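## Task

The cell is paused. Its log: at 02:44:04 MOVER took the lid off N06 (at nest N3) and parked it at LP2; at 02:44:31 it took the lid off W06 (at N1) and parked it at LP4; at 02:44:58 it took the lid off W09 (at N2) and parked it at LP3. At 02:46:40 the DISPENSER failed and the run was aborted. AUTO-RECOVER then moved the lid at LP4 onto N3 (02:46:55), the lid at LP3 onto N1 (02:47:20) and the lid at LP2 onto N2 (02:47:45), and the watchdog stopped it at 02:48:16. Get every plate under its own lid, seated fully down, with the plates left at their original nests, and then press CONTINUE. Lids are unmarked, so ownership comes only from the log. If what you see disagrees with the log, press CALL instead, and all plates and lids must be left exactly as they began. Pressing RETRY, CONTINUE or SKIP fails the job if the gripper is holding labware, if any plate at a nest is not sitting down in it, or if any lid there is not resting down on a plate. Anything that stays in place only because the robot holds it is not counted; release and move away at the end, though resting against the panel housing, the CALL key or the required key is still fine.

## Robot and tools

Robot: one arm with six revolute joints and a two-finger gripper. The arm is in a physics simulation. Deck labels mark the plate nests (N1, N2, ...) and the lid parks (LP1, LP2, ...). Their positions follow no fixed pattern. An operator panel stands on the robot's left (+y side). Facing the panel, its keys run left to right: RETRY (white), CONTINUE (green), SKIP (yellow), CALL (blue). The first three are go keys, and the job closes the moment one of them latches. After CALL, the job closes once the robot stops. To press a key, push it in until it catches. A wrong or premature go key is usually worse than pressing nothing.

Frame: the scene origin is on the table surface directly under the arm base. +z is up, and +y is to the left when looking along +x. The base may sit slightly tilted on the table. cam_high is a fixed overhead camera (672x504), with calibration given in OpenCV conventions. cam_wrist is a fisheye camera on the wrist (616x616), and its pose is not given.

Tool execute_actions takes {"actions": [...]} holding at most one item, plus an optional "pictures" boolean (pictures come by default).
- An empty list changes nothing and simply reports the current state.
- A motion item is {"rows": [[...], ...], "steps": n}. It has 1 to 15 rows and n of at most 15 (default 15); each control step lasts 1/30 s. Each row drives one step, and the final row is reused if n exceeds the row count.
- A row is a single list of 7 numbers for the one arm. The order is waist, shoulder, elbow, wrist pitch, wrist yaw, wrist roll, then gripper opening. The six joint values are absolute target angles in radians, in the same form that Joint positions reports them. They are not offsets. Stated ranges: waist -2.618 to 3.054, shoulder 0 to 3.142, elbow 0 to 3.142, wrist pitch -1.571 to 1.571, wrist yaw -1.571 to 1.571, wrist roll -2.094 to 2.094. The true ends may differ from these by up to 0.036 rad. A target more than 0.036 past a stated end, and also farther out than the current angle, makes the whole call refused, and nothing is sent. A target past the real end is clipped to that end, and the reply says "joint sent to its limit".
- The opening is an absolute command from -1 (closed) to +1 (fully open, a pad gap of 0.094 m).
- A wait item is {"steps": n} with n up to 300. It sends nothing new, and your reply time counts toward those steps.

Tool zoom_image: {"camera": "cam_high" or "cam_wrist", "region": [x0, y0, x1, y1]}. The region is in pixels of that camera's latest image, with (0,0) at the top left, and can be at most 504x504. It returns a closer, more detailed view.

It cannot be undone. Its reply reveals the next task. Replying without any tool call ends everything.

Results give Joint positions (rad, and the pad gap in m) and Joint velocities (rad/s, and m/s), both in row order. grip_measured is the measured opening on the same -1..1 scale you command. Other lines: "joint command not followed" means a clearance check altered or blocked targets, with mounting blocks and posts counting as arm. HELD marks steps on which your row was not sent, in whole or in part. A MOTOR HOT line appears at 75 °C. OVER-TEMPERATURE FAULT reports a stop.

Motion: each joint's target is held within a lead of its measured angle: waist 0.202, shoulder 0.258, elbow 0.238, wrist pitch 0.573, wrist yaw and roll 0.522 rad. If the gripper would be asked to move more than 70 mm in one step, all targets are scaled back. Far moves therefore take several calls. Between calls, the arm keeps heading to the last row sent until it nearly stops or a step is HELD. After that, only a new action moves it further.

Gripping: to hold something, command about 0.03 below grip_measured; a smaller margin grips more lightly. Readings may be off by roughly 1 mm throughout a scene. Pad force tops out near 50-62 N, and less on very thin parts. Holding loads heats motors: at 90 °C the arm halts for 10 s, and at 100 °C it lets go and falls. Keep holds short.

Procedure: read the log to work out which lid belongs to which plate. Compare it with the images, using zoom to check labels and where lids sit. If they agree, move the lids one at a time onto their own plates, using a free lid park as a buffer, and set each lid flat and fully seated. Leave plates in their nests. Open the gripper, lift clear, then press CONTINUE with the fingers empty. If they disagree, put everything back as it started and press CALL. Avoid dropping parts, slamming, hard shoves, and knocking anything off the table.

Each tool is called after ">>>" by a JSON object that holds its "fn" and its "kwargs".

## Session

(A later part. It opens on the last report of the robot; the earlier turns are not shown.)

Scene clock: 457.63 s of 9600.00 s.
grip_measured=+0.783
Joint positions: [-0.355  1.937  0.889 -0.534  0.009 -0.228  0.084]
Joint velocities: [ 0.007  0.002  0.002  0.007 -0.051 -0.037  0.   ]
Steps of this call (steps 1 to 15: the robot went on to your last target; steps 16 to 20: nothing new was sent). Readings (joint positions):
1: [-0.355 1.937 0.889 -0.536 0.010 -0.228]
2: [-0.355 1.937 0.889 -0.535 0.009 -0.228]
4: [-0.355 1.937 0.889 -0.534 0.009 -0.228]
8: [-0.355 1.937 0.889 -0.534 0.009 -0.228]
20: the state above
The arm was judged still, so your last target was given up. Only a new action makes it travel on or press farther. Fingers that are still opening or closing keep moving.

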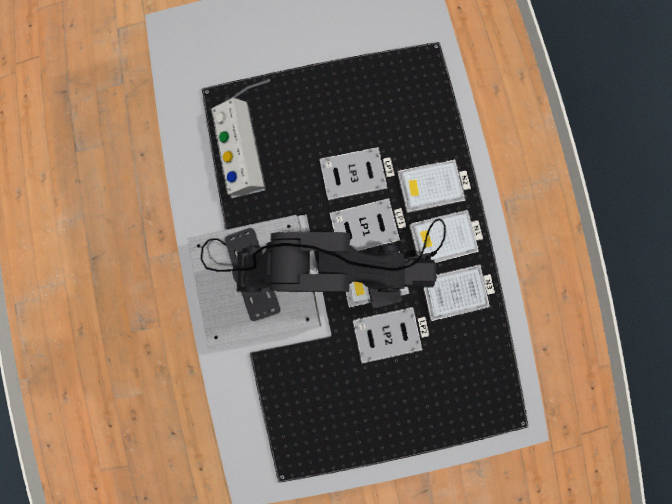

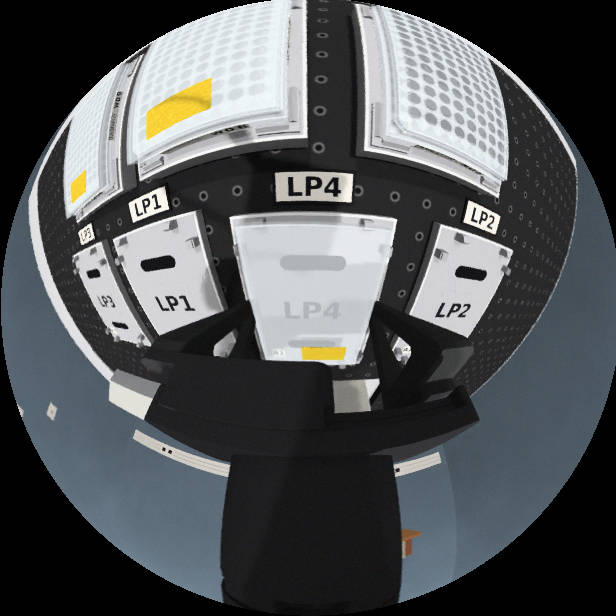

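>>> {"fn": "execute_actions", "kwargs": {"actions": [{"rows": [[-0.348,1.920,0.905,-0.540,0.001,-0.223,0.75],[-0.348,1.900,0.905,-0.545,0.001,-0.223,0.75],[-0.348,1.888,0.905,-0.550,0.001,-0.223,0.75],[-0.348,1.888,0.905,-0.556,0.001,-0.223,0.75],[-0.348,1.888,0.905,-0.562,0.001,-0.223,0.75],[-0.348,1.888,0.905,-0.570,0.001,-0.223,0.75],[-0.348,1.888,0.905,-0.578,0.001,-0.223,0.75],[-0.348,1.888,0.905,-0.586,0.001,-0.223,0.75],[-0.348,1.888,0.905,-0.592,0.001,-0.223,0.75]], "steps": 15}], "pictures": false}}

>>> {"fn": "execute_actions", "kwargs": {"actions": [{"steps": 15}], "pictures": false}}

Scene clock: 465.80 s of 9600.00 s.
grip_measured=+0.783
Joint positions: [-0.355  1.917  0.889 -0.57   0.008 -0.228  0.084]
Joint velocities: [-0.017 -0.002  0.007 -0.095  0.022  0.081  0.001]
Steps of this call (steps 1 to 90: nothing new was sent; then 4.67 s passed at rest; steps 91 to 105: all 15 steps of this action). Readings (joint positions):
91: [-0.355 1.937 0.889 -0.534 0.009 -0.228]
92: [-0.355 1.936 0.889 -0.534 0.009 -0.228]
94: [-0.355 1.927 0.889 -0.534 0.008 -0.228]
98: [-0.355 1.917 0.889 -0.545 0.008 -0.228]
105: the state above

Scene clock: 466.30 s of 9600.00 s.
grip_measured=+0.783
Joint positions: [-0.355  1.917  0.889 -0.575  0.008 -0.228  0.084]
Joint velocities: [-0.002  0.017  0.002 -0.11   0.022 -0.022  0.   ]
Steps of this call (steps 1 to 15: the robot went on to your last target). Readings (joint positions):
1: [-0.355 1.917 0.889 -0.571 0.008 -0.228]
2: [-0.355 1.917 0.889 -0.573 0.008 -0.228]
4: [-0.355 1.917 0.889 -0.574 0.008 -0.228]
8: [-0.355 1.917 0.889 -0.575 0.008 -0.228]
15: the state above
The arm was judged still, so your last target was given up. Only a new action makes it travel on or press farther. Fingers that are still opening or closing keep moving.

>>> {"fn": "execute_actions", "kwargs": {"actions": [{"rows": [[-0.348,1.905,0.905,-0.570,0.001,-0.223,0.75],[-0.348,1.905,0.905,-0.560,0.001,-0.223,0.75],[-0.348,1.905,0.905,-0.553,0.001,-0.223,0.75],[-0.348,1.905,0.905,-0.549,0.001,-0.223,0.75],[-0.348,1.905,0.905,-0.547,0.001,-0.223,0.75]], "steps": 15}], "pictures": false}}

>>> {"fn": "execute_actions", "kwargs": {"actions": [{"steps": 15}]}}

>>> {"fn": "zoom_image", "kwargs": {"camera": "cam_wrist", "region": [180, 170, 450, 380]}}

Scene clock: 468.93 s of 9600.00 s.
grip_measured=+0.783
Joint positions: [-0.355  1.917  0.889 -0.568  0.008 -0.228  0.084]
Joint velocities: [ 0.002 -0.007 -0.017  0.022 -0.081 -0.037 -0.   ]
Steps of this call (steps 1 to 64: nothing new was sent; steps 65 to 79: all 15 steps of this action). Readings (joint positions):
65: [-0.355 1.917 0.889 -0.576 0.008 -0.228]
66: [-0.355 1.917 0.889 -0.576 0.008 -0.228]
68: [-0.355 1.917 0.889 -0.575 0.008 -0.228]
72: [-0.355 1.917 0.889 -0.571 0.008 -0.228]
79: the state above

Scene clock: 469.43 s of 9600.00 s.
grip_measured=+0.783
Joint positions: [-0.355  1.917  0.889 -0.568  0.008 -0.228  0.084]
Joint velocities: [ 0.007 -0.007 -0.007 -0.051  0.051 -0.066 -0.   ]
Steps of this call (steps 1 to 15: the robot went on to your last target). Readings (joint positions):
1: [-0.355 1.917 0.889 -0.568 0.008 -0.228]
2: [-0.355 1.917 0.889 -0.568 0.008 -0.228]
4: [-0.355 1.917 0.889 -0.568 0.008 -0.228]
8: [-0.355 1.917 0.889 -0.568 0.008 -0.228]
15: the state above
The arm was judged still, so your last target was given up. Only a new action makes it travel on or press farther. Fingers that are still opening or closing keep moving.

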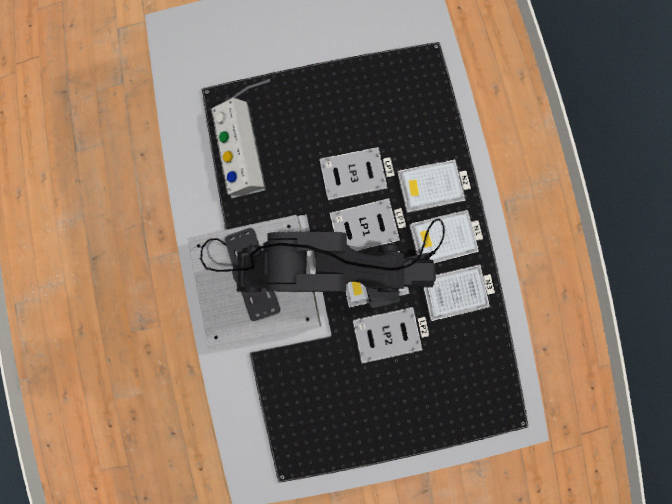

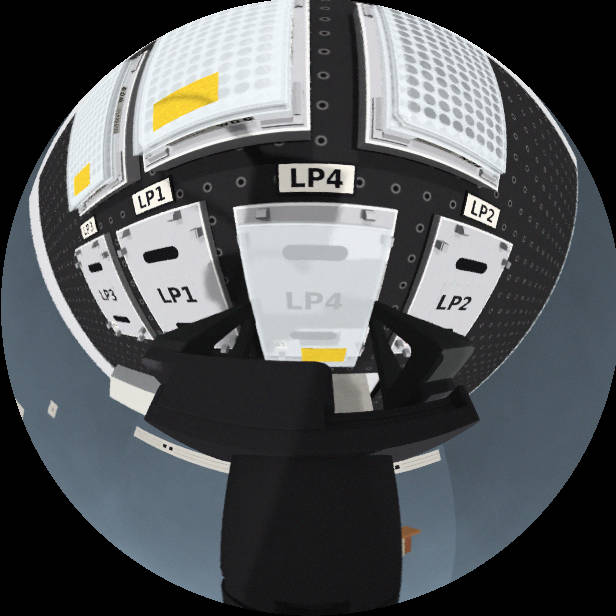

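Region (180, 170, 450, 380) of cam_wrist's 616x616 image, scaled by 1.867, with more detail than that image has.

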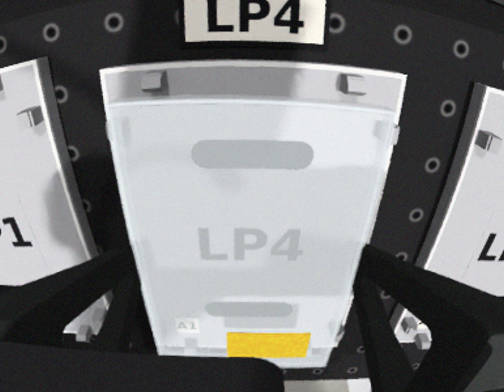

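>>> {"fn": "execute_actions", "kwargs": {"actions": [{"rows": [[-0.348,1.925,0.905,-0.547,0.018,-0.223,0.75],[-0.348,1.932,0.905,-0.546,0.018,-0.223,0.75],[-0.348,1.936,0.905,-0.544,0.018,-0.223,0.75],[-0.348,1.939,0.905,-0.542,0.018,-0.223,0.75],[-0.348,1.942,0.905,-0.5395,0.018,-0.223,0.75],[-0.348,1.945,0.905,-0.537,0.018,-0.223,0.75],[-0.348,1.948,0.905,-0.5345,0.018,-0.223,0.75],[-0.348,1.951,0.905,-0.532,0.018,-0.223,0.75],[-0.348,1.954,0.905,-0.5295,0.018,-0.223,0.75],[-0.348,1.957,0.905,-0.527,0.018,-0.223,0.75],[-0.348,1.960,0.905,-0.5245,0.018,-0.223,0.75],[-0.348,1.962,0.905,-0.522,0.018,-0.223,0.75],[-0.348,1.962,0.905,-0.520,0.018,-0.223,0.75],[-0.348,1.962,0.905,-0.519,0.018,-0.223,0.75]], "steps": 15}], "pictures": false}}

>>> {"fn": "execute_actions", "kwargs": {"actions": [{"steps": 20}]}}

>>> {"fn": "zoom_image", "kwargs": {"camera": "cam_wrist", "region": [180, 170, 450, 380]}}

Scene clock: 476.00 s of 9600.00 s.
grip_measured=+0.783
Joint positions: [-0.355  1.95   0.889 -0.544  0.016 -0.228  0.084]
Joint velocities: [ 0.002  0.037 -0.002 -0.007 -0.125  0.051 -0.001]
Steps of this call (steps 1 to 90: nothing new was sent; then 3.07 s passed at rest; steps 91 to 105: all 15 steps of this action). Readings (joint positions):
91: [-0.355 1.917 0.889 -0.568 0.009 -0.228]
92: [-0.355 1.917 0.889 -0.568 0.010 -0.228]
94: [-0.355 1.917 0.889 -0.567 0.011 -0.228]
98: [-0.355 1.929 0.889 -0.560 0.013 -0.228]
105: the state above

Scene clock: 476.67 s of 9600.00 s.
grip_measured=+0.783
Joint positions: [-0.355  1.951  0.889 -0.54   0.016 -0.228  0.084]
Joint velocities: [-0.017 -0.007  0.007 -0.066 -0.022  0.007 -0.   ]
Steps of this call (steps 1 to 15: the robot went on to your last target; steps 16 to 20: nothing new was sent). Readings (joint positions):
1: [-0.355 1.950 0.889 -0.543 0.016 -0.228]
2: [-0.355 1.951 0.889 -0.542 0.016 -0.228]
4: [-0.355 1.951 0.889 -0.541 0.016 -0.228]
8: [-0.355 1.951 0.889 -0.541 0.016 -0.228]
20: the state above
The arm was judged still, so your last target was given up. Only a new action makes it travel on or press farther. Fingers that are still opening or closing keep moving.

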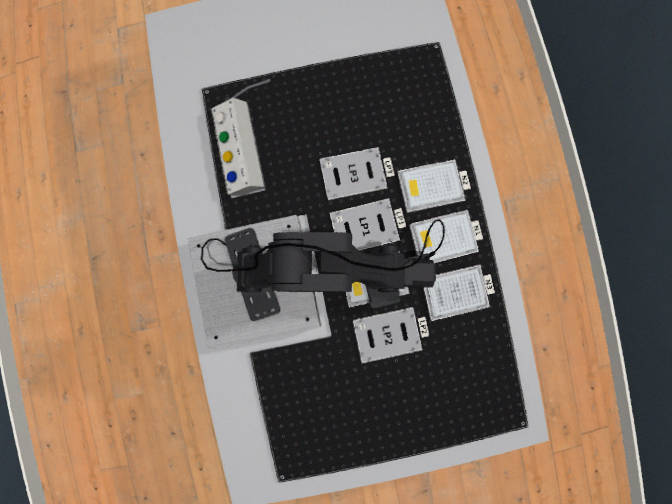

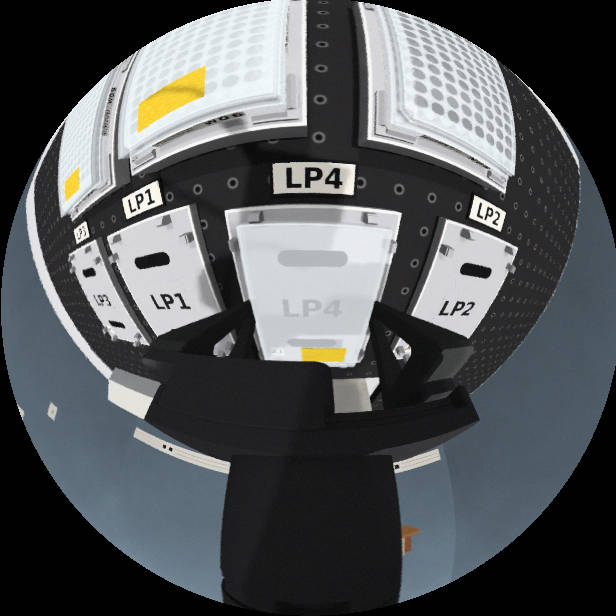

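Region (180, 170, 450, 380) of cam_wrist's 616x616 image, scaled by 1.867, with more detail than that image has.

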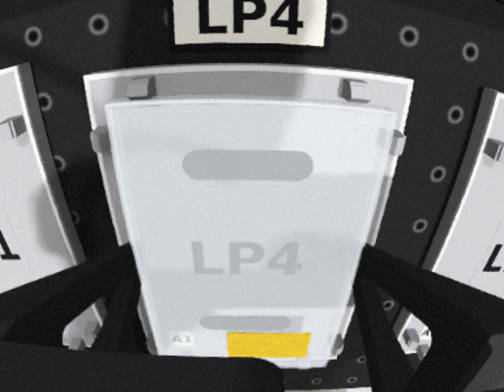

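>>> {"fn": "execute_actions", "kwargs": {"actions": [{"rows": [[-0.348,1.966,0.905,-0.518,0.018,-0.223,0.75],[-0.348,1.969,0.905,-0.516,0.018,-0.223,0.75],[-0.348,1.972,0.905,-0.514,0.018,-0.223,0.75],[-0.348,1.975,0.905,-0.512,0.018,-0.223,0.75],[-0.348,1.977,0.905,-0.510,0.018,-0.223,0.75]], "steps": 15}], "pictures": false}}

>>> {"fn": "execute_actions", "kwargs": {"actions": [{"steps": 15}]}}

>>> {"fn": "zoom_image", "kwargs": {"camera": "cam_wrist", "region": [180, 170, 450, 380]}}

Scene clock: 479.73 s of 9600.00 s.
grip_measured=+0.783
Joint positions: [-0.355  1.956  0.889 -0.536  0.016 -0.228  0.084]
Joint velocities: [-0.007 -0.012 -0.002 -0.037  0.022  0.022 -0.001]
Steps of this call (steps 1 to 77: nothing new was sent; steps 78 to 92: all 15 steps of this action). Readings (joint positions):
78: [-0.355 1.951 0.889 -0.540 0.016 -0.228]
79: [-0.355 1.951 0.889 -0.539 0.016 -0.228]
81: [-0.355 1.952 0.889 -0.539 0.016 -0.228]
85: [-0.355 1.956 0.889 -0.536 0.016 -0.228]
92: the state above

Scene clock: 480.23 s of 9600.00 s.
grip_measured=+0.783
Joint positions: [-0.355  1.956  0.889 -0.536  0.016 -0.228  0.084]
Joint velocities: [ 0.007 -0.022 -0.002  0.037  0.022 -0.007 -0.002]
Steps of this call (steps 1 to 15: the robot went on to your last target). Readings (joint positions):
1: [-0.355 1.956 0.889 -0.536 0.016 -0.228]
2: [-0.355 1.956 0.889 -0.536 0.016 -0.228]
4: [-0.355 1.956 0.889 -0.536 0.016 -0.228]
8: [-0.355 1.956 0.889 -0.536 0.016 -0.228]
15: the state above
The arm was judged still, so your last target was given up. Only a new action makes it travel on or press farther. Fingers that are still opening or closing keep moving.

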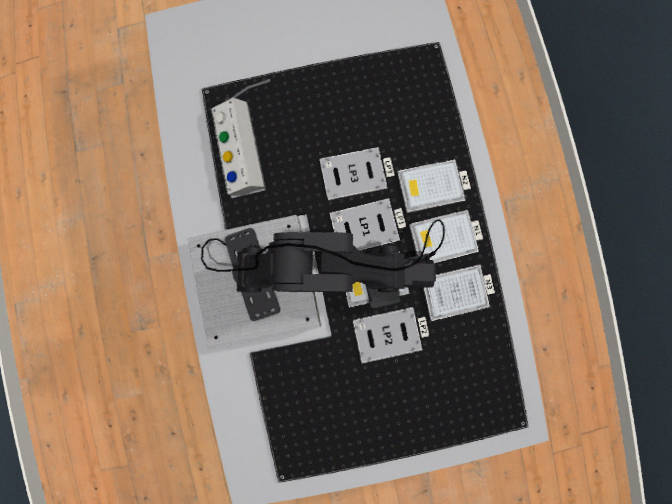

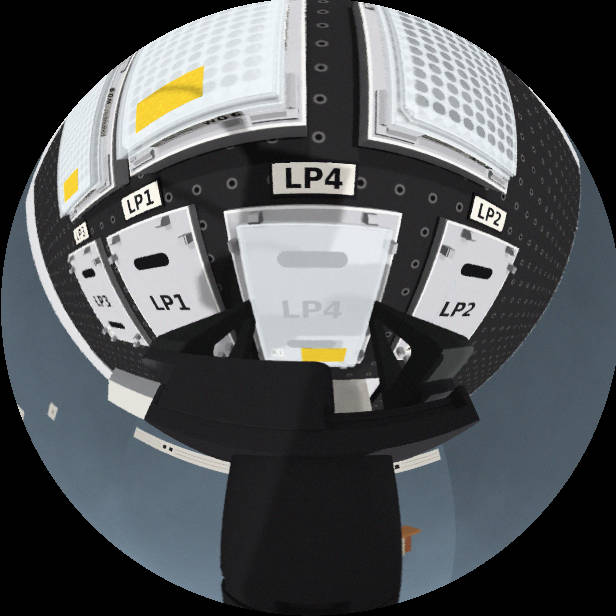

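Region (180, 170, 450, 380) of cam_wrist's 616x616 image, scaled by 1.867, with more detail than that image has.

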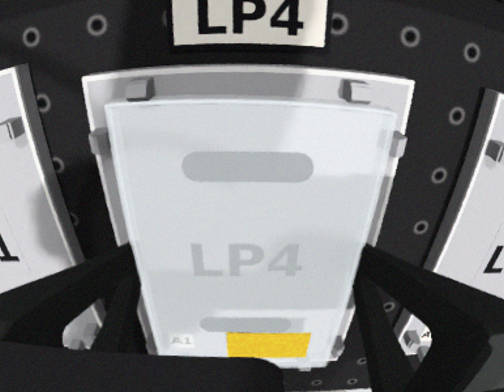

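>>> {"fn": "execute_actions", "kwargs": {"actions": [{"rows": [[-0.352,1.950,0.895,-0.536,0.016,-0.228,0.79],[-0.352,1.950,0.895,-0.536,0.016,-0.228,0.83],[-0.352,1.950,0.895,-0.536,0.016,-0.228,0.88],[-0.352,1.950,0.895,-0.536,0.016,-0.228,0.94],[-0.352,1.950,0.895,-0.536,0.016,-0.228,1.0]], "steps": 15}]}}

>>> {"fn": "zoom_image", "kwargs": {"camera": "cam_wrist", "region": [180, 170, 450, 380]}}

Scene clock: 482.87 s of 9600.00 s.
grip_measured=+1.000
Joint positions: [-0.356  1.954  0.89  -0.537  0.032 -0.229  0.094]
Joint velocities: [ 0.002 -0.007 -0.007  0.11   0.022  0.037  0.   ]
Steps of this call (steps 1 to 64: nothing new was sent; steps 65 to 79: all 15 steps of this action). Readings (joint positions):
65: [-0.355 1.956 0.889 -0.536 0.016 -0.228]
66: [-0.355 1.956 0.889 -0.537 0.017 -0.228]
68: [-0.356 1.955 0.890 -0.537 0.025 -0.229]
72: [-0.356 1.954 0.890 -0.537 0.032 -0.229]
79: the state above

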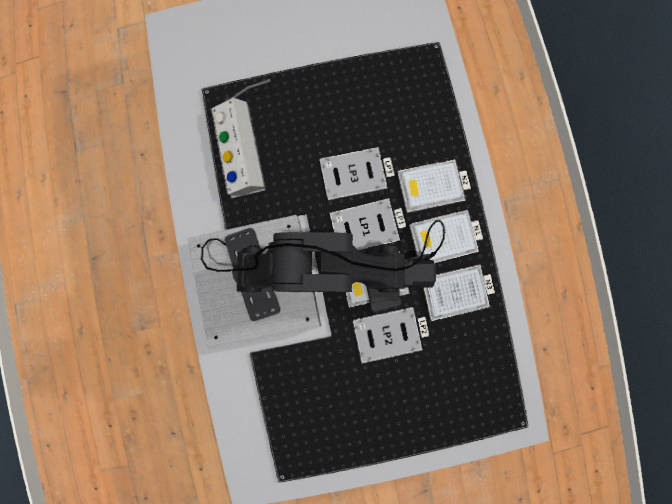

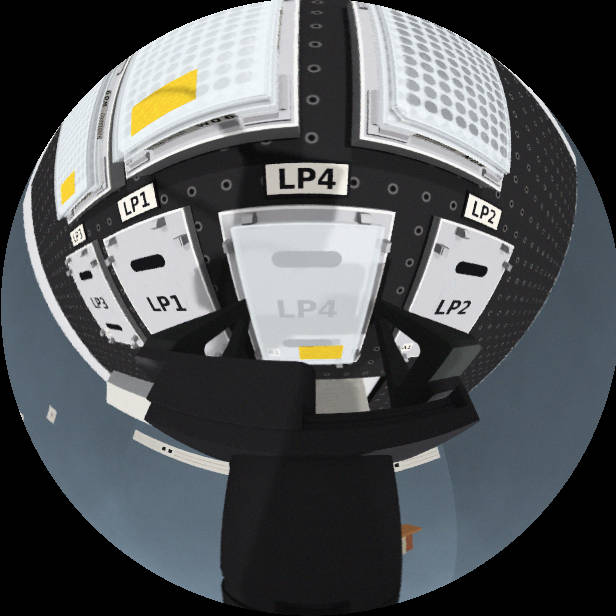

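Region (180, 170, 450, 380) of cam_wrist's 616x616 image, scaled by 1.867, with more detail than that image has.

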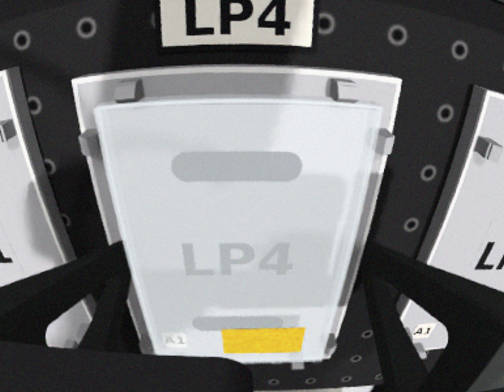

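>>> {"fn": "execute_actions", "kwargs": {"actions": [{"rows": [[-0.352,1.925,0.905,-0.555,0.012,-0.228,1.0],[-0.352,1.905,0.915,-0.575,0.012,-0.228,1.0],[-0.352,1.890,0.924,-0.595,0.012,-0.228,1.0],[-0.352,1.877,0.933,-0.615,0.010,-0.228,1.0],[-0.352,1.864,0.941,-0.635,0.008,-0.228,1.0],[-0.352,1.851,0.950,-0.656,0.006,-0.228,1.0],[-0.352,1.838,0.958,-0.677,0.005,-0.228,1.0],[-0.352,1.825,0.967,-0.698,0.005,-0.228,1.0],[-0.352,1.812,0.975,-0.719,0.005,-0.228,1.0],[-0.352,1.799,0.984,-0.740,0.005,-0.228,1.0],[-0.352,1.786,0.992,-0.761,0.005,-0.228,1.0],[-0.352,1.773,1.001,-0.782,0.005,-0.228,1.0],[-0.352,1.762,1.010,-0.803,0.005,-0.228,1.0],[-0.352,1.752,1.018,-0.823,0.005,-0.228,1.0],[-0.352,1.745,1.026,-0.842,0.005,-0.228,1.0]], "steps": 15}], "pictures": false}}

>>> {"fn": "execute_actions", "kwargs": {"actions": [{"rows": [[-0.340,1.760,1.050,-0.850,0.005,-0.216,1.0],[-0.325,1.780,1.080,-0.860,0.005,-0.201,1.0],[-0.310,1.803,1.115,-0.872,0.005,-0.186,1.0],[-0.294,1.828,1.152,-0.885,0.005,-0.170,1.0],[-0.278,1.853,1.189,-0.897,0.005,-0.154,1.0],[-0.262,1.878,1.226,-0.910,0.005,-0.138,1.0],[-0.246,1.903,1.263,-0.922,0.005,-0.122,1.0],[-0.230,1.928,1.300,-0.935,0.005,-0.106,1.0],[-0.214,1.953,1.337,-0.947,0.005,-0.090,1.0],[-0.198,1.978,1.374,-0.960,0.005,-0.074,1.0],[-0.182,2.003,1.411,-0.972,0.005,-0.058,1.0],[-0.166,2.028,1.448,-0.985,0.005,-0.042,1.0],[-0.150,2.053,1.485,-0.997,0.005,-0.026,1.0],[-0.134,2.078,1.522,-1.010,0.005,-0.010,1.0],[-0.118,2.103,1.559,-1.022,0.005,0.006,1.0]], "steps": 15}], "pictures": false}}

>>> {"fn": "execute_actions", "kwargs": {"actions": [{"rows": [[-0.102,2.130,1.598,-1.035,0.005,0.022,1.0],[-0.086,2.157,1.637,-1.048,0.005,0.038,1.0],[-0.070,2.184,1.676,-1.061,0.005,0.054,1.0],[-0.054,2.211,1.715,-1.074,0.005,0.070,1.0],[-0.038,2.238,1.754,-1.087,0.005,0.086,1.0],[-0.022,2.265,1.793,-1.100,0.005,0.102,1.0],[-0.006,2.292,1.832,-1.113,0.005,0.118,1.0],[0.010,2.319,1.871,-1.126,0.005,0.134,1.0],[0.026,2.346,1.910,-1.139,0.005,0.150,1.0],[0.042,2.373,1.949,-1.152,0.005,0.166,1.0],[0.058,2.400,1.988,-1.165,0.005,0.182,1.0],[0.074,2.427,2.027,-1.178,0.005,0.198,1.0],[0.090,2.454,2.066,-1.191,0.005,0.214,1.0],[0.106,2.480,2.098,-1.202,0.005,0.230,1.0],[0.119,2.500,2.120,-1.209,0.005,0.241,1.0]], "steps": 15}], "pictures": false}}

>>> {"fn": "execute_actions", "kwargs": {"actions": [{"steps": 30}]}}

Scene clock: 500.20 s of 9600.00 s.
grip_measured=+1.000
Joint positions: [-0.356  1.787  0.991 -0.74   0.014 -0.229  0.094]
Joint velocities: [ 0.007 -0.3    0.232 -0.623 -0.022 -0.051  0.   ]
Steps of this call (steps 1 to 15: the robot went on to your last target; steps 16 to 90: nothing new was sent; then 13.83 s passed at rest; steps 91 to 105: all 15 steps of this action). Readings (joint positions):
91: [-0.356 1.952 0.890 -0.537 0.032 -0.229]
92: [-0.356 1.950 0.890 -0.539 0.029 -0.229]
94: [-0.356 1.938 0.891 -0.558 0.026 -0.229]
98: [-0.356 1.886 0.921 -0.620 0.018 -0.229]
105: the state above

Scene clock: 500.70 s of 9600.00 s.
grip_measured=+1.000
Joint positions: [-0.154  2.053  1.476 -0.95   0.011 -0.065  0.094]
Joint velocities: [ 0.442  0.745  1.048 -0.344 -0.007  0.491  0.   ]
Steps of this call (steps 1 to 15: all 15 steps of this action). Readings (joint positions):
1: [-0.355 1.781 1.002 -0.761 0.013 -0.228]
2: [-0.352 1.780 1.018 -0.782 0.013 -0.224]
4: [-0.335 1.790 1.066 -0.821 0.014 -0.211]
8: [-0.270 1.868 1.218 -0.873 0.013 -0.166]
15: the state above

Scene clock: 501.20 s of 9600.00 s.
grip_measured=+1.000
Joint positions: [ 0.085  2.453  2.051 -1.137  0.01   0.172  0.094]
Joint velocities: [ 0.432  0.676  0.877 -0.212 -0.022  0.388  0.   ]
Steps of this call (steps 1 to 15: all 15 steps of this action). Readings (joint positions):
1: [-0.139 2.079 1.513 -0.964 0.011 -0.049]
2: [-0.123 2.106 1.550 -0.977 0.011 -0.034]
4: [-0.091 2.159 1.628 -1.003 0.011 -0.002]
8: [-0.027 2.267 1.784 -1.052 0.011 0.061]
15: the state above

Scene clock: 502.20 s of 9600.00 s.
grip_measured=+1.000
Joint positions: [ 0.125  2.505  2.089 -1.193  0.003  0.234  0.094]
Joint velocities: [-0.002  0.012 -0.002  0.081 -0.037 -0.081  0.   ]
Steps of this call (steps 1 to 30: the robot went on to your last target). Readings (joint positions):
1: [0.100 2.473 2.074 -1.141 0.009 0.184]
2: [0.112 2.486 2.085 -1.145 0.008 0.194]
4: [0.129 2.500 2.089 -1.157 0.004 0.208]
8: [0.131 2.505 2.089 -1.182 0.003 0.223]
30: the state above
The arm was judged still, so your last target was given up. Only a new action makes it travel on or press farther. Fingers that are still opening or closing keep moving.

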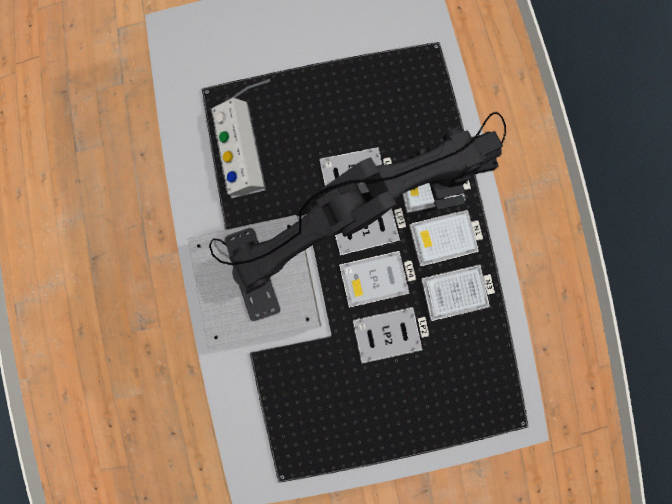

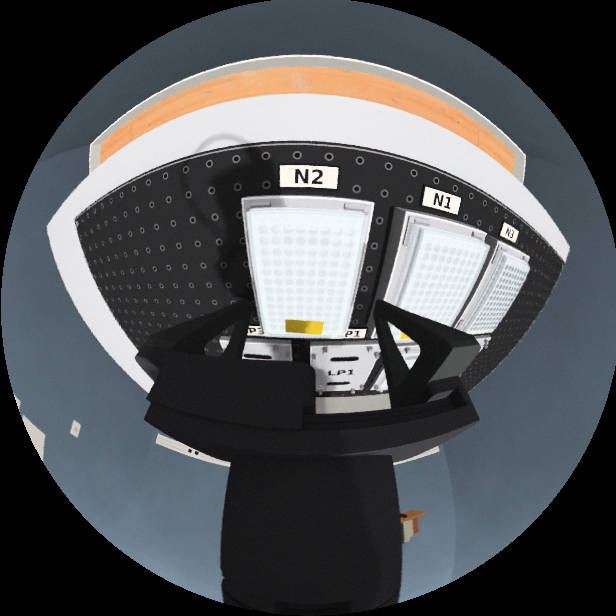

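>>> {"fn": "zoom_image", "kwargs": {"camera": "cam_wrist", "region": [180, 150, 450, 360]}}

Region (180, 150, 450, 360) of cam_wrist's 616x616 image, scaled by 1.867, with more detail than that image has.

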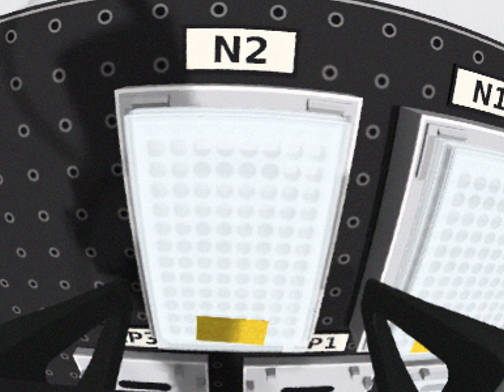

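>>> {"fn": "execute_actions", "kwargs": {"actions": [{"rows": [[0.130,2.508,2.087,-1.185,0.005,0.240,1.0],[0.135,2.512,2.085,-1.175,0.005,0.246,1.0],[0.140,2.516,2.082,-1.166,0.005,0.252,1.0],[0.143,2.520,2.079,-1.157,0.005,0.258,1.0],[0.145,2.524,2.076,-1.148,0.005,0.263,1.0],[0.145,2.527,2.073,-1.139,0.005,0.267,1.0],[0.145,2.530,2.070,-1.130,0.005,0.267,1.0],[0.145,2.533,2.068,-1.122,0.005,0.267,1.0],[0.145,2.535,2.066,-1.116,0.005,0.267,1.0],[0.145,2.535,2.066,-1.112,0.005,0.267,1.0]], "steps": 15}], "pictures": false}}

>>> {"fn": "execute_actions", "kwargs": {"actions": [{"steps": 20}]}}

>>> {"fn": "zoom_image", "kwargs": {"camera": "cam_wrist", "region": [180, 170, 450, 380]}}

Scene clock: 515.17 s of 9600.00 s.
grip_measured=+1.000
Joint positions: [ 0.14   2.534  2.071 -1.141  0.003  0.258  0.094]
Joint velocities: [ 0.012  0.056 -0.037  0.022 -0.007  0.037  0.   ]
Steps of this call (steps 1 to 90: nothing new was sent; then 9.47 s passed at rest; steps 91 to 105: all 15 steps of this action). Readings (joint positions):
91: [0.125 2.505 2.089 -1.193 0.003 0.234]
92: [0.125 2.505 2.089 -1.193 0.003 0.235]
94: [0.127 2.505 2.089 -1.191 0.003 0.240]
98: [0.134 2.512 2.087 -1.169 0.003 0.251]
105: the state above

Scene clock: 515.83 s of 9600.00 s.
grip_measured=+1.000
Joint positions: [ 0.14   2.535  2.071 -1.133  0.003  0.26   0.094]
Joint velocities: [-0.017 -0.002 -0.012  0.007 -0.007  0.007  0.   ]
Steps of this call (steps 1 to 15: the robot went on to your last target; steps 16 to 20: nothing new was sent). Readings (joint positions):
1: [0.140 2.535 2.071 -1.140 0.003 0.259]
2: [0.140 2.535 2.071 -1.139 0.003 0.259]
4: [0.140 2.535 2.071 -1.137 0.003 0.259]
8: [0.140 2.535 2.071 -1.134 0.003 0.260]
20: the state above
The arm was judged still, so your last target was given up. Only a new action makes it travel on or press farther. Fingers that are still opening or closing keep moving.

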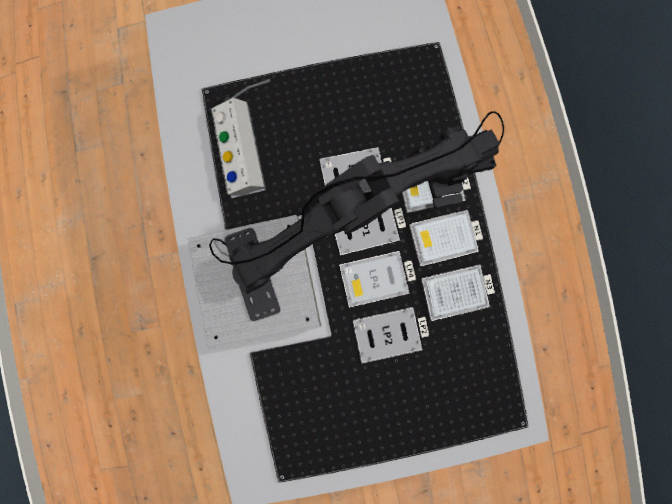

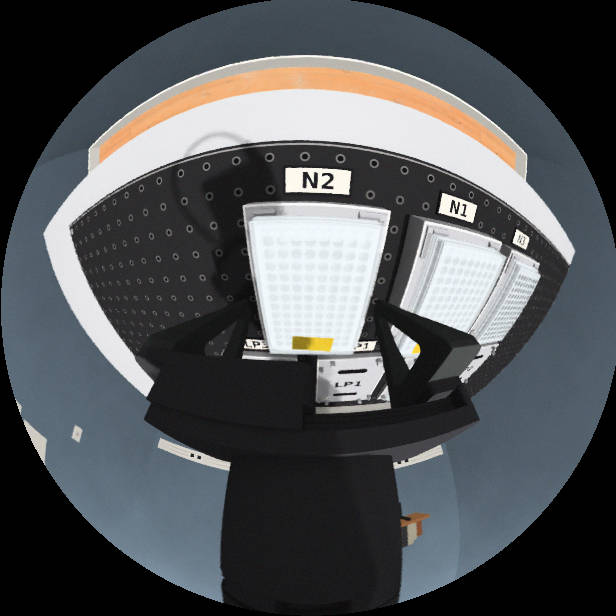

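Region (180, 170, 450, 380) of cam_wrist's 616x616 image, scaled by 1.867, with more detail than that image has.

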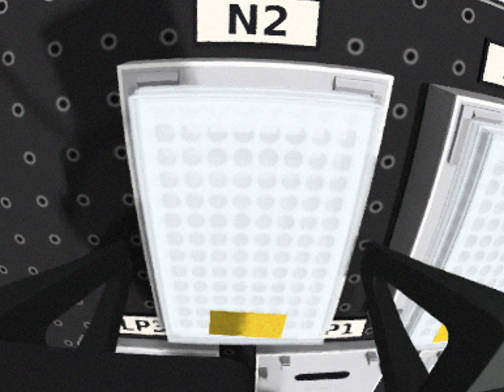

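>>> {"fn": "execute_actions", "kwargs": {"actions": [{"rows": [[0.145,2.538,2.064,-1.108,0.012,0.267,1.0],[0.145,2.541,2.061,-1.104,0.015,0.267,1.0],[0.145,2.544,2.058,-1.100,0.015,0.267,1.0],[0.145,2.547,2.055,-1.096,0.015,0.267,1.0],[0.145,2.549,2.052,-1.092,0.015,0.267,1.0],[0.145,2.549,2.050,-1.088,0.015,0.267,1.0],[0.145,2.549,2.048,-1.084,0.015,0.267,1.0],[0.145,2.549,2.046,-1.081,0.015,0.267,1.0],[0.145,2.549,2.046,-1.079,0.015,0.267,1.0]], "steps": 15}], "pictures": false}}

>>> {"fn": "execute_actions", "kwargs": {"actions": [{"steps": 20}]}}

>>> {"fn": "zoom_image", "kwargs": {"camera": "cam_wrist", "region": [180, 170, 450, 380]}}

Scene clock: 524.63 s of 9600.00 s.
grip_measured=+1.000
Joint positions: [ 0.14   2.543  2.055 -1.103  0.007  0.261  0.094]
Joint velocities: [ 0.002  0.037  0.007  0.095  0.007 -0.051  0.   ]
Steps of this call (steps 1 to 90: nothing new was sent; then 5.30 s passed at rest; steps 91 to 105: all 15 steps of this action). Readings (joint positions):
91: [0.140 2.535 2.071 -1.133 0.003 0.260]
92: [0.140 2.535 2.071 -1.131 0.003 0.260]
94: [0.140 2.535 2.071 -1.128 0.005 0.260]
98: [0.140 2.535 2.060 -1.113 0.006 0.260]
105: the state above

Scene clock: 525.30 s of 9600.00 s.
grip_measured=+1.000
Joint positions: [ 0.14   2.544  2.055 -1.1    0.007  0.261  0.094]
Joint velocities: [-0.002 -0.002 -0.002 -0.037  0.022  0.007  0.   ]
Steps of this call (steps 1 to 15: the robot went on to your last target; steps 16 to 20: nothing new was sent). Readings (joint positions):
1: [0.140 2.543 2.055 -1.103 0.007 0.261]
2: [0.140 2.544 2.055 -1.102 0.007 0.261]
4: [0.140 2.544 2.055 -1.102 0.007 0.261]
8: [0.140 2.544 2.055 -1.101 0.007 0.261]
20: the state above
The arm was judged still, so your last target was given up. Only a new action makes it travel on or press farther. Fingers that are still opening or closing keep moving.

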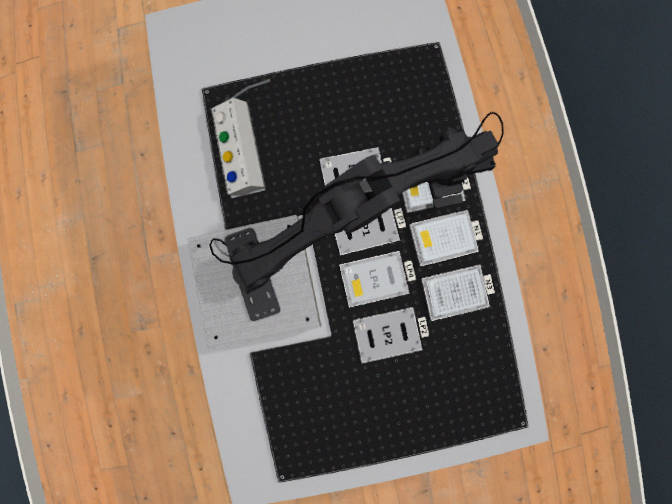

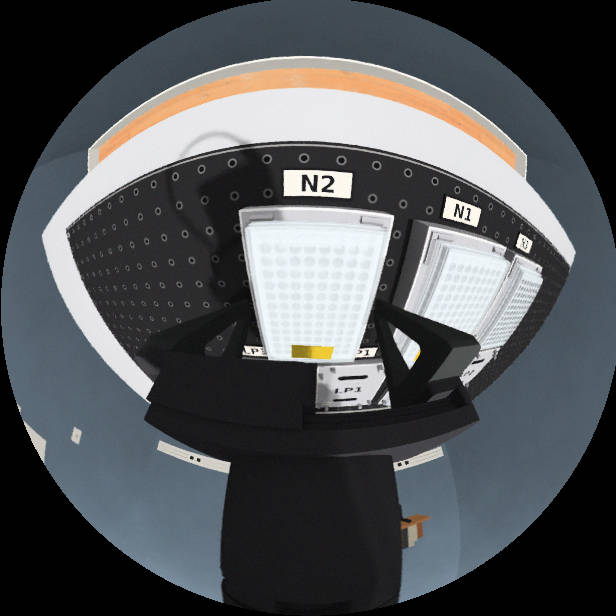

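Region (180, 170, 450, 380) of cam_wrist's 616x616 image, scaled by 1.867, with more detail than that image has.

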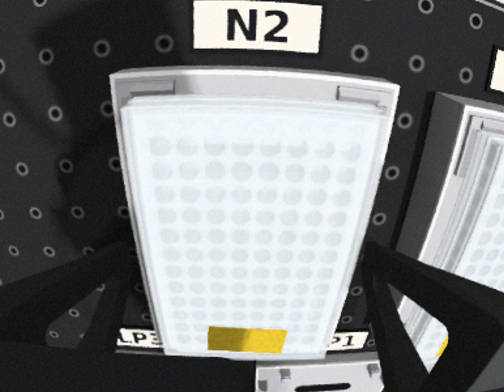

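>>> {"fn": "execute_actions", "kwargs": {"actions": [{"rows": [[0.145,2.545,2.043,-1.076,0.020,0.267,1.0],[0.145,2.545,2.040,-1.073,0.020,0.267,1.0],[0.145,2.545,2.037,-1.070,0.020,0.267,1.0],[0.145,2.545,2.034,-1.068,0.020,0.267,1.0],[0.145,2.545,2.031,-1.066,0.020,0.267,1.0],[0.145,2.545,2.028,-1.064,0.020,0.267,1.0],[0.145,2.545,2.025,-1.061,0.020,0.267,1.0],[0.145,2.545,2.023,-1.059,0.020,0.267,1.0]], "steps": 15}], "pictures": false}}

>>> {"fn": "execute_actions", "kwargs": {"actions": [{"steps": 20}]}}

>>> {"fn": "zoom_image", "kwargs": {"camera": "cam_wrist", "region": [180, 170, 450, 380]}}

Scene clock: 530.53 s of 9600.00 s.
grip_measured=+1.000
Joint positions: [ 0.14   2.544  2.029 -1.082  0.012  0.261  0.094]
Joint velocities: [ 0.002  0.007  0.007 -0.007 -0.022  0.022  0.   ]
Steps of this call (steps 1 to 90: nothing new was sent; then 1.73 s passed at rest; steps 91 to 105: all 15 steps of this action). Readings (joint positions):
91: [0.140 2.544 2.055 -1.100 0.008 0.261]
92: [0.140 2.544 2.055 -1.099 0.008 0.261]
94: [0.140 2.544 2.051 -1.094 0.010 0.261]
98: [0.140 2.544 2.036 -1.087 0.011 0.261]
105: the state above

Scene clock: 531.20 s of 9600.00 s.
grip_measured=+1.000
Joint positions: [ 0.14   2.544  2.029 -1.08   0.012  0.261  0.094]
Joint velocities: [-0.017  0.017  0.002  0.007 -0.007 -0.037  0.   ]
Steps of this call (steps 1 to 15: the robot went on to your last target; steps 16 to 20: nothing new was sent). Readings (joint positions):
1: [0.140 2.544 2.029 -1.082 0.012 0.261]
2: [0.140 2.544 2.029 -1.081 0.012 0.261]
4: [0.140 2.544 2.029 -1.081 0.012 0.261]
8: [0.140 2.544 2.029 -1.080 0.012 0.261]
20: the state above
The arm was judged still, so your last target was given up. Only a new action makes it travel on or press farther. Fingers that are still opening or closing keep moving.

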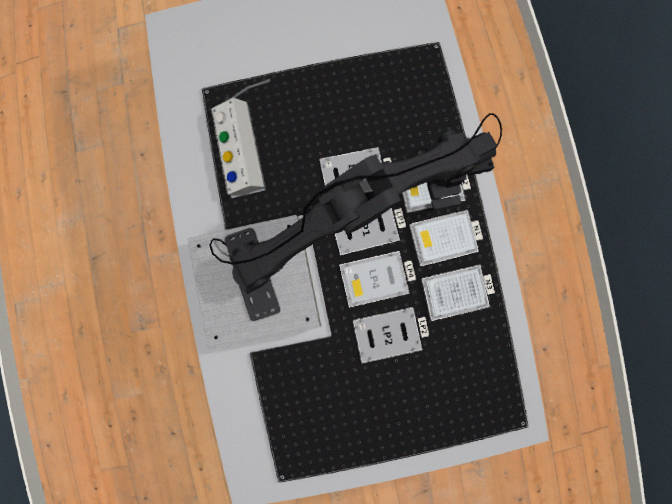

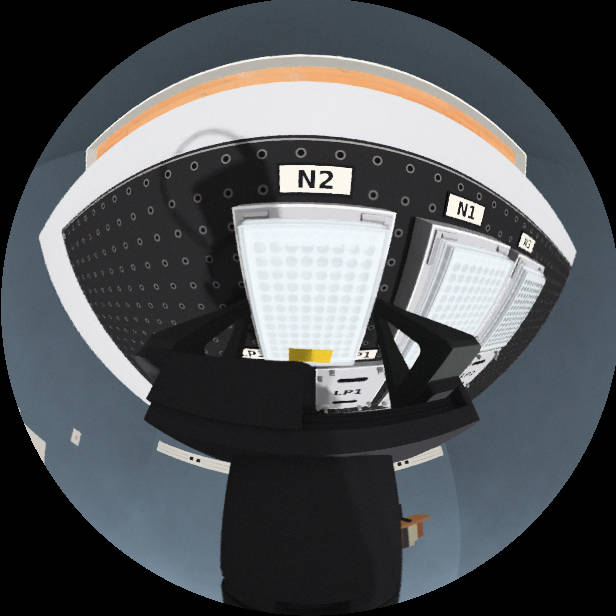

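Region (180, 170, 450, 380) of cam_wrist's 616x616 image, scaled by 1.867, with more detail than that image has.

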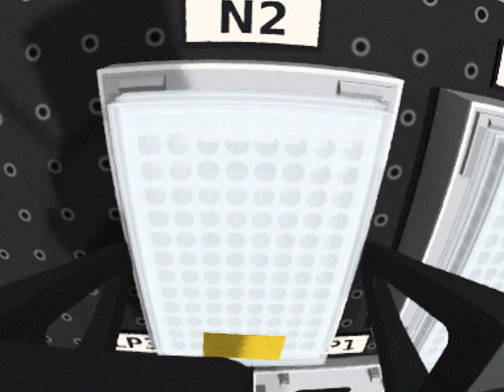

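>>> {"fn": "execute_actions", "kwargs": {"actions": [{"rows": [[0.142,2.540,2.035,-1.075,0.012,0.261,0.95],[0.142,2.540,2.035,-1.075,0.012,0.261,0.90],[0.142,2.540,2.035,-1.075,0.012,0.261,0.86],[0.142,2.540,2.035,-1.075,0.012,0.261,0.83],[0.142,2.540,2.035,-1.075,0.012,0.261,0.81],[0.142,2.540,2.035,-1.075,0.012,0.261,0.795],[0.142,2.540,2.035,-1.075,0.012,0.261,0.78],[0.142,2.540,2.035,-1.075,0.012,0.261,0.77],[0.142,2.540,2.035,-1.075,0.012,0.261,0.76],[0.142,2.540,2.035,-1.075,0.012,0.261,0.75]], "steps": 15}]}}

>>> {"fn": "zoom_image", "kwargs": {"camera": "cam_wrist", "region": [180, 170, 450, 380]}}

Scene clock: 534.67 s of 9600.00 s.
grip_measured=+0.782
Joint positions: [ 0.14   2.544  2.029 -1.08   0.012  0.261  0.084]
Joint velocities: [ 0.002 -0.012  0.012  0.022 -0.022 -0.037 -0.   ]
Steps of this call (steps 1 to 89: nothing new was sent; steps 90 to 104: all 15 steps of this action). Readings (joint positions):
90: [0.140 2.544 2.029 -1.080 0.012 0.261]
91: [0.140 2.544 2.029 -1.080 0.012 0.261]
93: [0.140 2.544 2.029 -1.080 0.012 0.261]
97: [0.140 2.544 2.029 -1.080 0.012 0.261]
104: the state above

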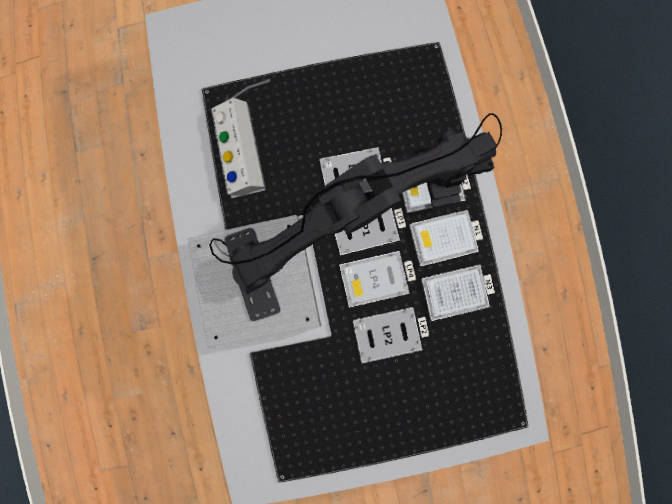

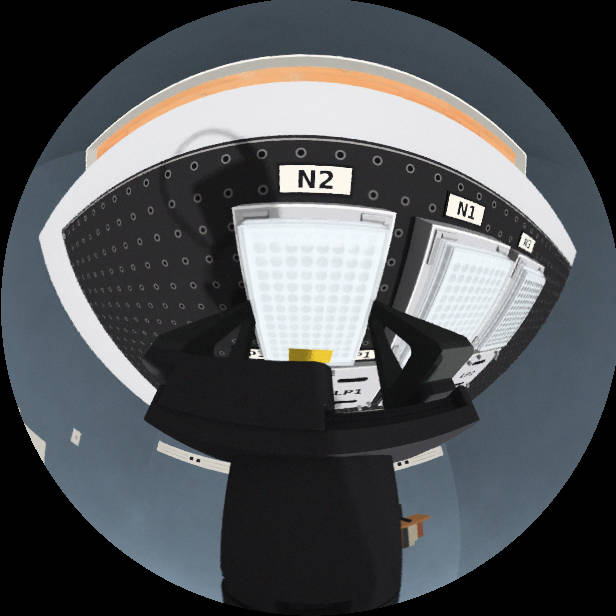

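Region (180, 170, 450, 380) of cam_wrist's 616x616 image, scaled by 1.867, with more detail than that image has.

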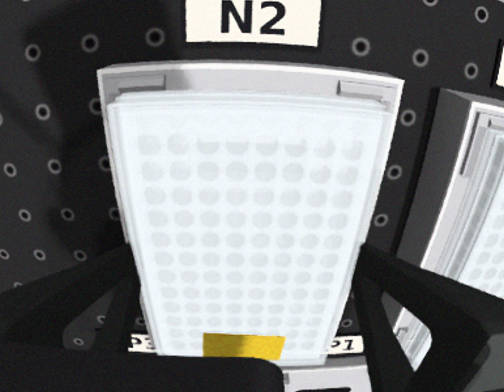

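>>> {"fn": "execute_actions", "kwargs": {"actions": [{"rows": [[0.142,2.540,2.050,-1.097,0.012,0.261,0.75],[0.142,2.540,2.057,-1.105,0.012,0.261,0.75],[0.142,2.540,2.064,-1.114,0.012,0.261,0.75],[0.142,2.540,2.071,-1.123,0.012,0.261,0.75],[0.142,2.540,2.079,-1.132,0.012,0.261,0.75],[0.142,2.540,2.087,-1.142,0.012,0.261,0.75],[0.142,2.540,2.095,-1.152,0.012,0.261,0.75],[0.142,2.540,2.103,-1.162,0.012,0.261,0.75],[0.142,2.540,2.111,-1.172,0.012,0.261,0.75],[0.142,2.540,2.119,-1.182,0.012,0.261,0.75],[0.142,2.540,2.127,-1.192,0.012,0.261,0.75],[0.142,2.540,2.135,-1.202,0.012,0.261,0.75],[0.142,2.540,2.143,-1.211,0.012,0.261,0.75],[0.142,2.540,2.150,-1.219,0.012,0.261,0.75],[0.142,2.540,2.156,-1.224,0.012,0.261,0.75]], "steps": 15}], "pictures": false}}

>>> {"fn": "execute_actions", "kwargs": {"actions": [{"steps": 15}]}}

>>> {"fn": "zoom_image", "kwargs": {"camera": "cam_wrist", "region": [180, 170, 450, 380]}}

Scene clock: 543.77 s of 9600.00 s.
grip_measured=+0.782
Joint positions: [ 0.14   2.544  2.118 -1.173  0.012  0.261  0.084]
Joint velocities: [-0.007 -0.007  0.208 -0.227  0.022  0.037 -0.   ]
Steps of this call (steps 1 to 15: the robot went on to your last target; steps 16 to 90: nothing new was sent; then 5.60 s passed at rest; steps 91 to 105: all 15 steps of this action). Readings (joint positions):
91: [0.140 2.544 2.029 -1.080 0.012 0.261]
92: [0.140 2.544 2.029 -1.081 0.012 0.261]
94: [0.140 2.544 2.032 -1.087 0.012 0.261]
98: [0.140 2.544 2.060 -1.115 0.012 0.261]
105: the state above

Scene clock: 544.27 s of 9600.00 s.
grip_measured=+0.782
Joint positions: [ 0.14   2.544  2.131 -1.206  0.012  0.261  0.084]
Joint velocities: [-0.007  0.002 -0.012 -0.066 -0.007 -0.066  0.001]
Steps of this call (steps 1 to 15: the robot went on to your last target). Readings (joint positions):
1: [0.140 2.544 2.124 -1.179 0.012 0.261]
2: [0.140 2.544 2.128 -1.184 0.012 0.261]
4: [0.140 2.544 2.131 -1.191 0.012 0.261]
8: [0.140 2.544 2.131 -1.201 0.012 0.261]
15: the state above

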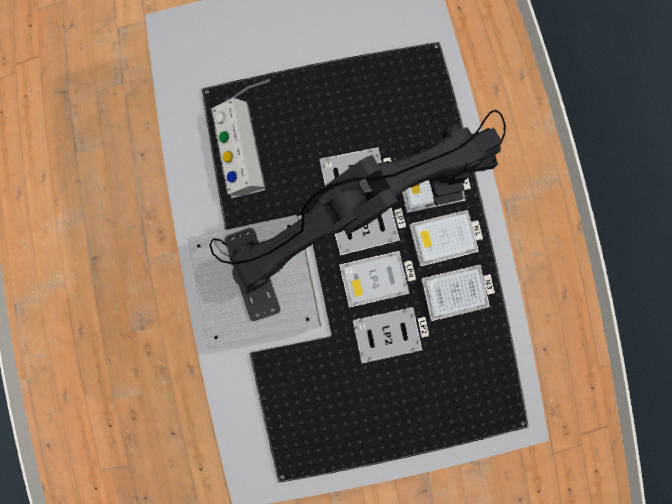

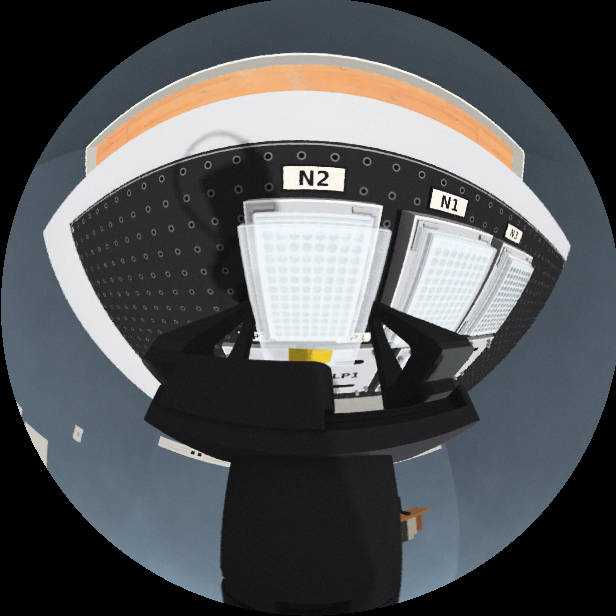

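Region (180, 170, 450, 380) of cam_wrist's 616x616 image, scaled by 1.867, with more detail than that image has.

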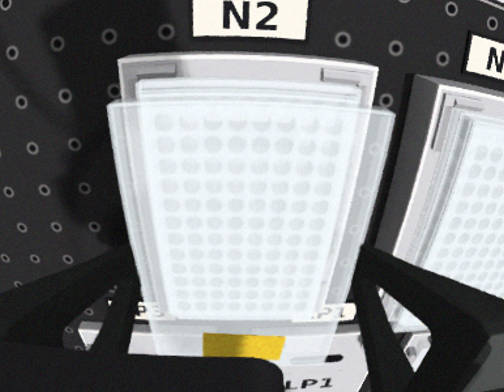

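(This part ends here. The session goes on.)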